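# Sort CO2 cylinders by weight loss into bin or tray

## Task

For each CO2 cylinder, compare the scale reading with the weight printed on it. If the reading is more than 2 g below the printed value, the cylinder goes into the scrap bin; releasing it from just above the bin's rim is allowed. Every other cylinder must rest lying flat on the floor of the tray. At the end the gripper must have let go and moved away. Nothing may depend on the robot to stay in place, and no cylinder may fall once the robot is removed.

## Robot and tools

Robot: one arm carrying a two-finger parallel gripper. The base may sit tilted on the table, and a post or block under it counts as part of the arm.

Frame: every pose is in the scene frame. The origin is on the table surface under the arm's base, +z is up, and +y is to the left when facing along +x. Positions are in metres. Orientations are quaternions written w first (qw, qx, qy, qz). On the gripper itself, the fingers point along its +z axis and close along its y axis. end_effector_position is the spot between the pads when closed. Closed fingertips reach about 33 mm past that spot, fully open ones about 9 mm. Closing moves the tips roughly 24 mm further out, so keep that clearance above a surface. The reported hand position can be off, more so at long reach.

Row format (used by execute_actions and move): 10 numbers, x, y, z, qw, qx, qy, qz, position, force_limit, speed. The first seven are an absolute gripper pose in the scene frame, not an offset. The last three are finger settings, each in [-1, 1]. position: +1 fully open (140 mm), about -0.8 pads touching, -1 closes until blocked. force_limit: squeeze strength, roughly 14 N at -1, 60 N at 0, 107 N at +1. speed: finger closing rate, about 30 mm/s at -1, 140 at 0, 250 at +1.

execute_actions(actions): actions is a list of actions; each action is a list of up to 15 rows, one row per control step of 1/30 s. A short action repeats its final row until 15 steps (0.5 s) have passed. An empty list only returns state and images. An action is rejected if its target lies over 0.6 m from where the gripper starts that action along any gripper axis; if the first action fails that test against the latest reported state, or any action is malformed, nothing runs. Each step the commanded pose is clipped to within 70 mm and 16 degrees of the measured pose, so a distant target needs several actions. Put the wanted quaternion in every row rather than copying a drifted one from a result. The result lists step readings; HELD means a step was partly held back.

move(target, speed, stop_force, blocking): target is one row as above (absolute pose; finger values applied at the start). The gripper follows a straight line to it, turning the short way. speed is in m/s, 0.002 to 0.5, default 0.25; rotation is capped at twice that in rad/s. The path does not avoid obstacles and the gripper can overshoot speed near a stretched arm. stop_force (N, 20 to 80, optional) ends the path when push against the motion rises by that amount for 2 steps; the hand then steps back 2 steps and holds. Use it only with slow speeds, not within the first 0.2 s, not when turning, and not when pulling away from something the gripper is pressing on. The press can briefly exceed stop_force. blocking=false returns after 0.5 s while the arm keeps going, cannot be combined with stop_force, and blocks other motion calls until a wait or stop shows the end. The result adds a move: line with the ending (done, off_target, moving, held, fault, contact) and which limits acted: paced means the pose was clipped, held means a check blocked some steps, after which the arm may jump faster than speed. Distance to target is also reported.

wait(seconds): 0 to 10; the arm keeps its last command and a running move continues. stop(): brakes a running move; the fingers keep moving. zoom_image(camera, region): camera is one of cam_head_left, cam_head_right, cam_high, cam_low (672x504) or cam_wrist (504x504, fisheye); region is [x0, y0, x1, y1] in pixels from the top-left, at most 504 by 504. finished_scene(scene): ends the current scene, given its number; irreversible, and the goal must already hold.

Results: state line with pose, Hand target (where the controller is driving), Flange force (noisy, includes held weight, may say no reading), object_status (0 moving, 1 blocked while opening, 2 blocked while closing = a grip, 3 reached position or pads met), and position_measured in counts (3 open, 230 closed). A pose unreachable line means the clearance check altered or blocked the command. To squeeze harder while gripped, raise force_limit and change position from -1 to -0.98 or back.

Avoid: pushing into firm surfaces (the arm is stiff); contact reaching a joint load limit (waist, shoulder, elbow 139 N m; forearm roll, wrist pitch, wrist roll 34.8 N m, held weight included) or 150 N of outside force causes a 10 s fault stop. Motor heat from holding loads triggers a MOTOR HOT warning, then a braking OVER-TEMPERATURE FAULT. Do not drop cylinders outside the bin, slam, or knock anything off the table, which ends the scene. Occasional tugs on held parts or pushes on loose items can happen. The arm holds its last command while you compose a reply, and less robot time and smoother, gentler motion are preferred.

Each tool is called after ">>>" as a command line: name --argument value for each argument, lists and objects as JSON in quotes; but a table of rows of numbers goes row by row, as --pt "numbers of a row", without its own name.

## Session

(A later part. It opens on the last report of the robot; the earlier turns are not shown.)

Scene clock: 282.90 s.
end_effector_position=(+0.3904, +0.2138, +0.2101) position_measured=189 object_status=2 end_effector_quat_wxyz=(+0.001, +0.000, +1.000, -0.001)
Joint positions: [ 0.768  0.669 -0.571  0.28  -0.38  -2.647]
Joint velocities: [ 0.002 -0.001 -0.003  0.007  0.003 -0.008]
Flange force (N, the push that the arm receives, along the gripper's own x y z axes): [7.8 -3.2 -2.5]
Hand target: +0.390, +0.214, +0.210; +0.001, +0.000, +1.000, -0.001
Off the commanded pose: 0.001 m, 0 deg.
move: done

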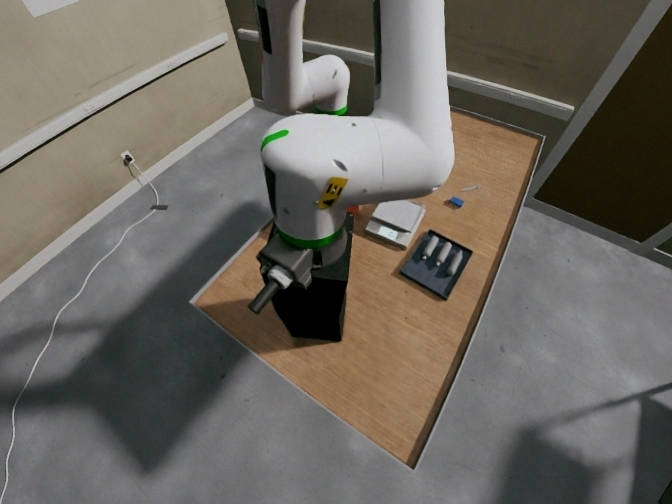

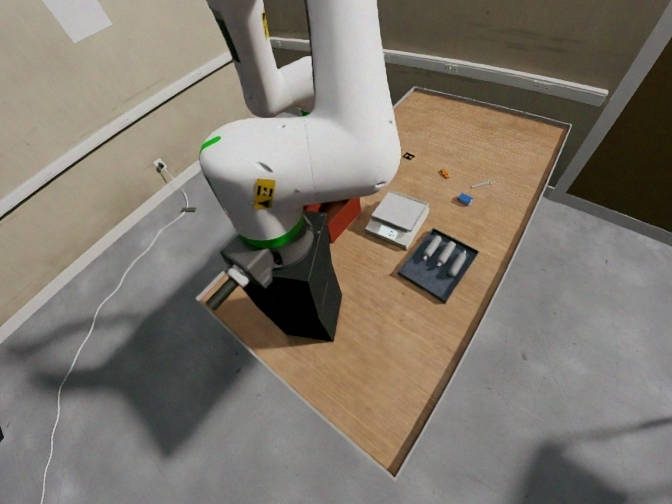

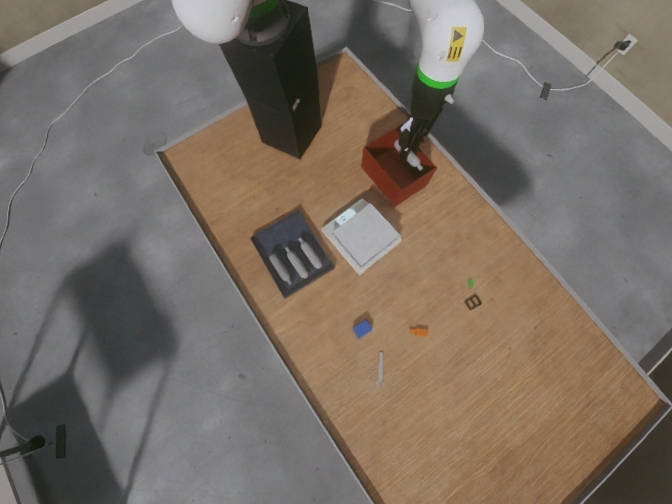

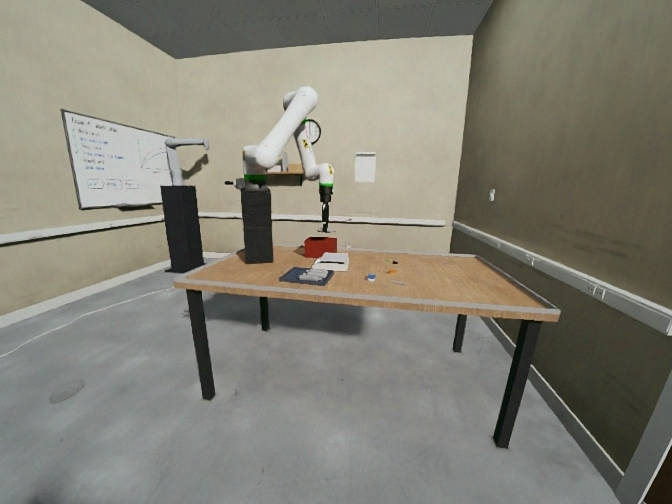

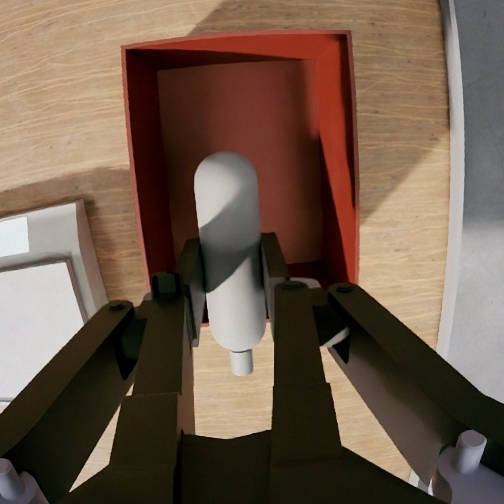

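>>> move --target '[0.37,0.222,0.15,0,0,1,0,-1,0,0]' --speed 0.1

>>> move --target '[0.37,0.222,0.15,0,0,1,0,-0.2,0,0]'

>>> move --target '[0.42,0.2,0.28,0,0,1,0,-0.2,0,0]'

Scene clock: 287.97 s.
end_effector_position=(+0.3701, +0.2218, +0.1501) position_measured=189 object_status=2 end_effector_quat_wxyz=(-0.002, -0.000, +1.000, -0.000)
Joint positions: [ 0.767  0.809 -0.632  0.533 -0.194 -2.911]
Joint velocities: [-0.025 -0.009 -0.058  0.21   0.046 -0.188]
Flange force (N, the push that the arm receives, along the gripper's own x y z axes): no reading
Hand target: +0.370, +0.222, +0.150; -0.001, -0.000, +1.000, -0.000
Off the commanded pose: 0.000 m, 0 deg.
move: done

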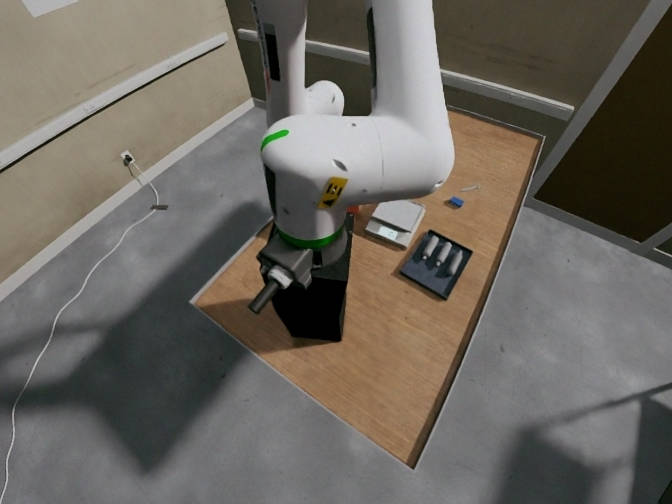

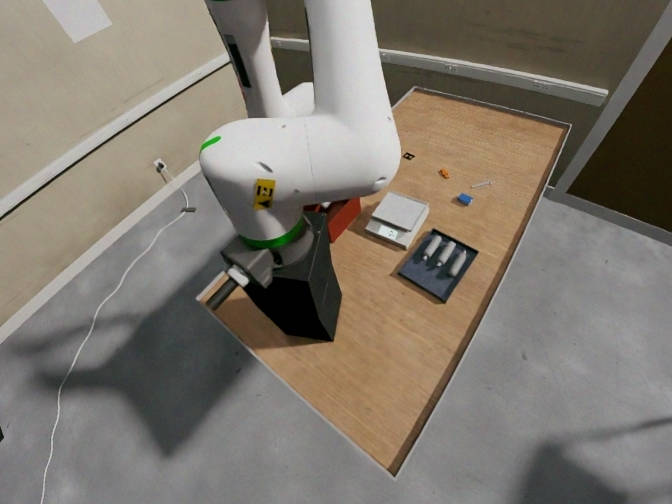

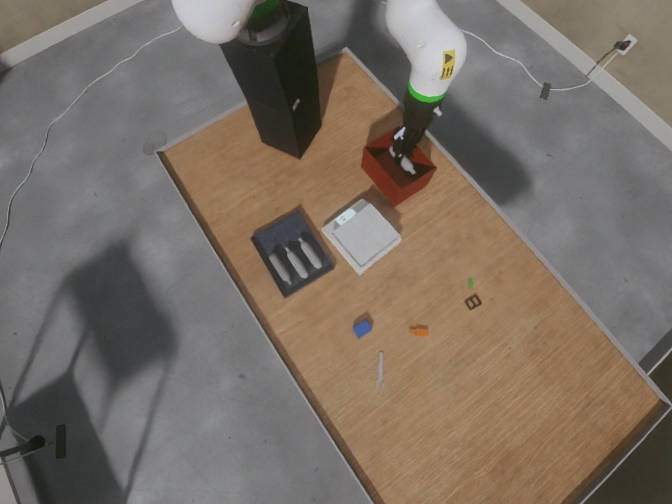

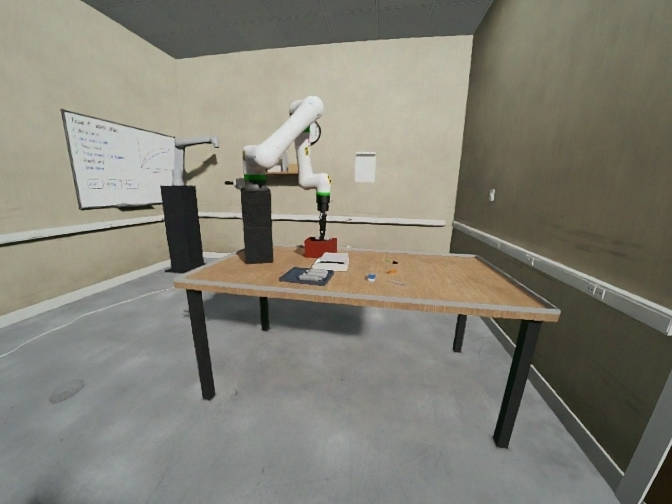

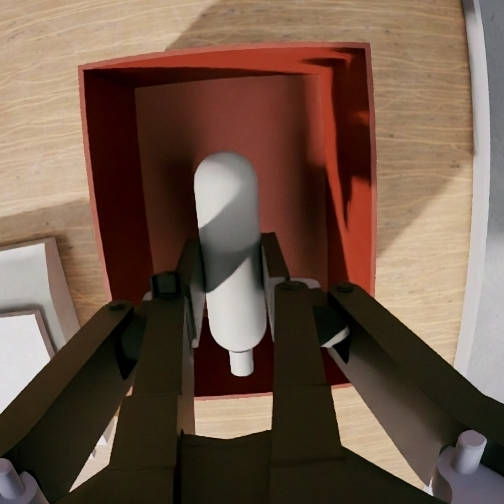

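Scene clock: 288.67 s.
end_effector_position=(+0.3700, +0.2220, +0.1500) position_measured=154 object_status=3 end_effector_quat_wxyz=(-0.000, -0.000, +1.000, -0.000)
Joint positions: [ 0.762  0.807 -0.644  0.578 -0.184 -2.951]
Joint velocities: [-0.006 -0.005 -0.011  0.042  0.008 -0.035]
Flange force (N, the push that the arm receives, along the gripper's own x y z axes): no reading
Hand target: +0.370, +0.222, +0.150; -0.000, -0.000, +1.000, -0.000
Off the commanded pose: 0.000 m, 0 deg.
move: done

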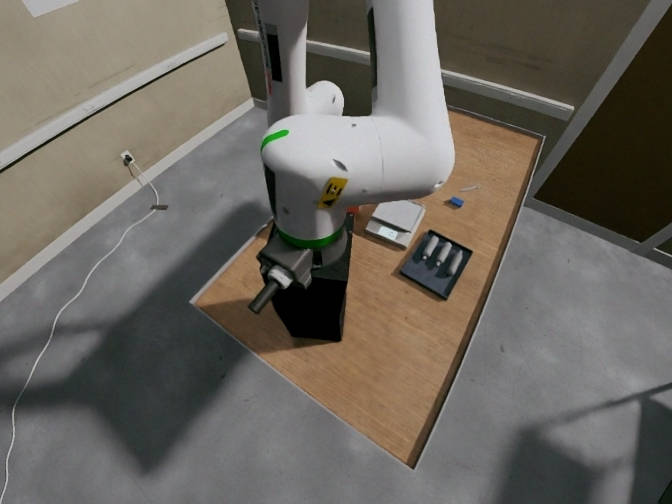

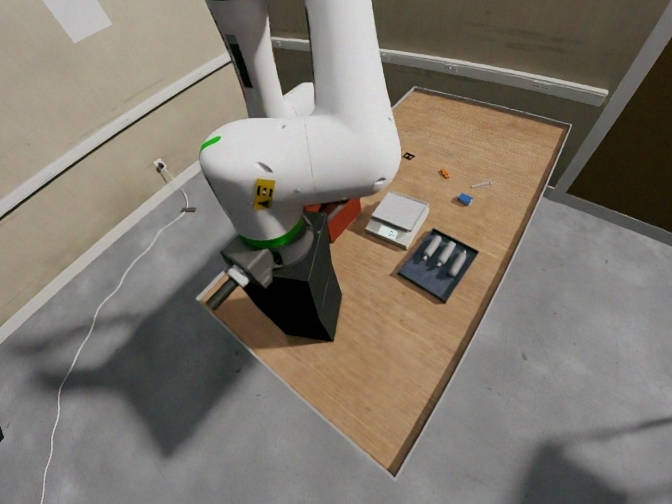

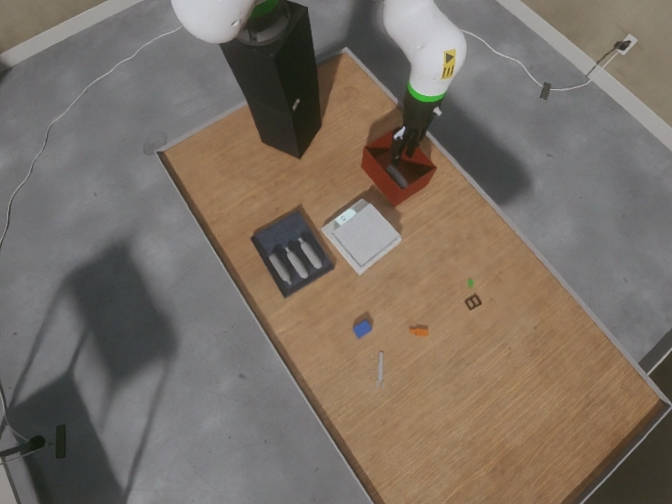

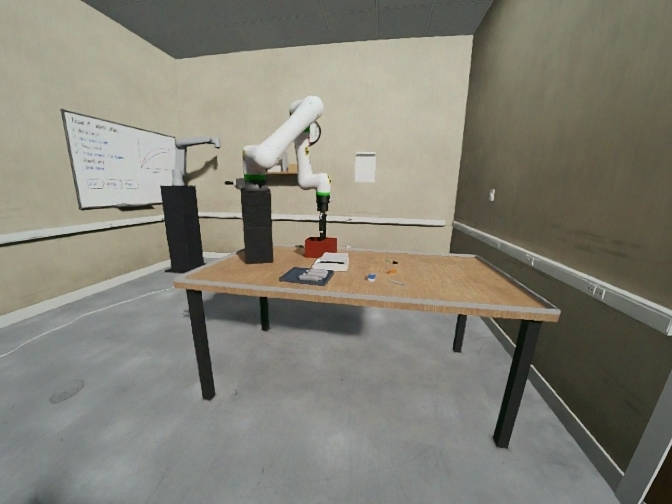

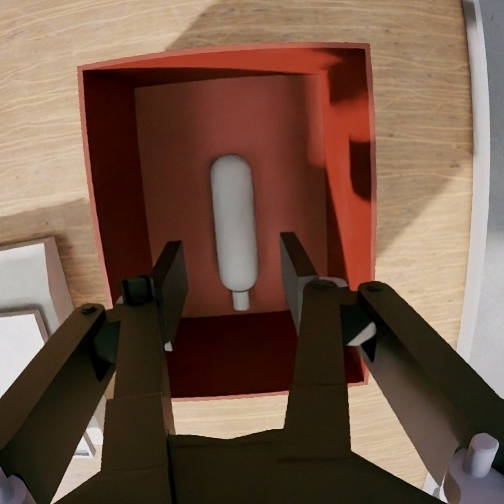

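Scene clock: 289.70 s.
end_effector_position=(+0.4198, +0.2006, +0.2797) position_measured=154 object_status=3 end_effector_quat_wxyz=(-0.000, -0.000, +1.000, +0.000)
Joint positions: [ 0.719  0.525 -0.505  0.185 -0.579 -2.493]
Joint velocities: [-0.002  0.001  0.003 -0.003 -0.003  0.005]
Flange force (N, the push that the arm receives, along the gripper's own x y z axes): [2.3 -3.1 -3.0]
Hand target: +0.420, +0.201, +0.280; -0.000, -0.000, +1.000, +0.000
Off the commanded pose: 0.001 m, 0 deg.
move: done

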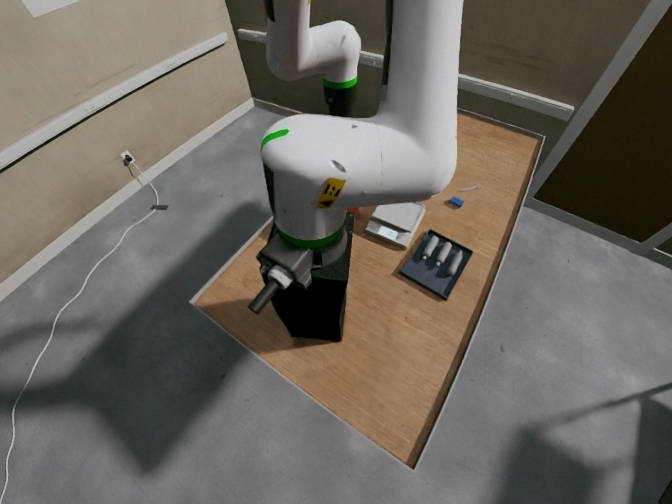

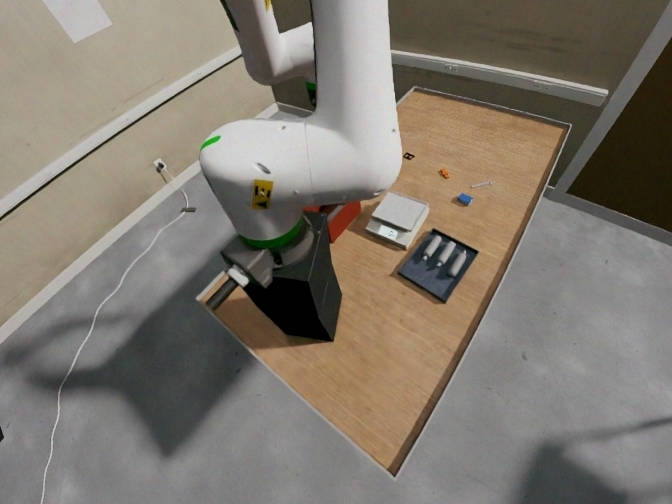

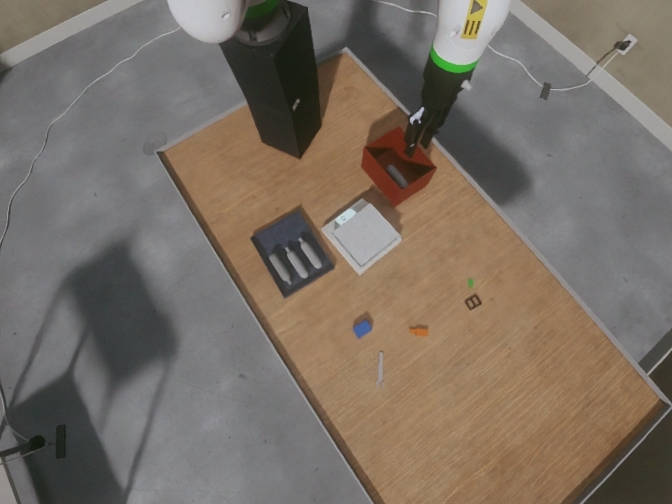

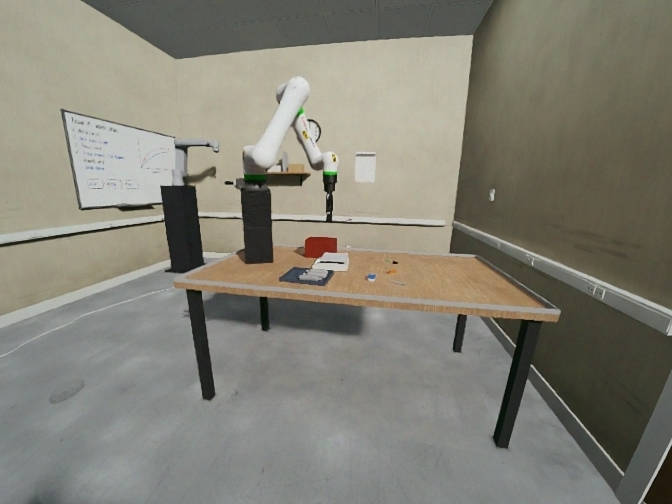

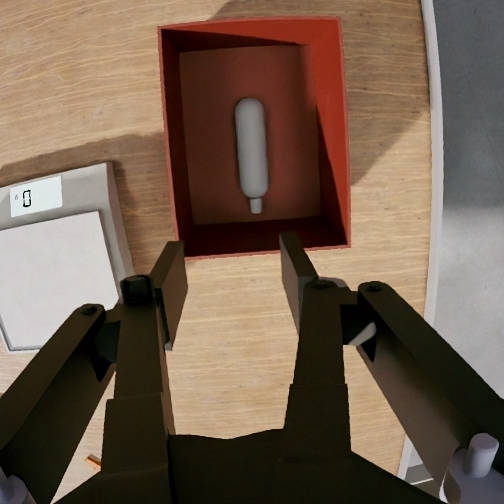

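>>> finished_scene --scene 1

The scene is finished: the task was done.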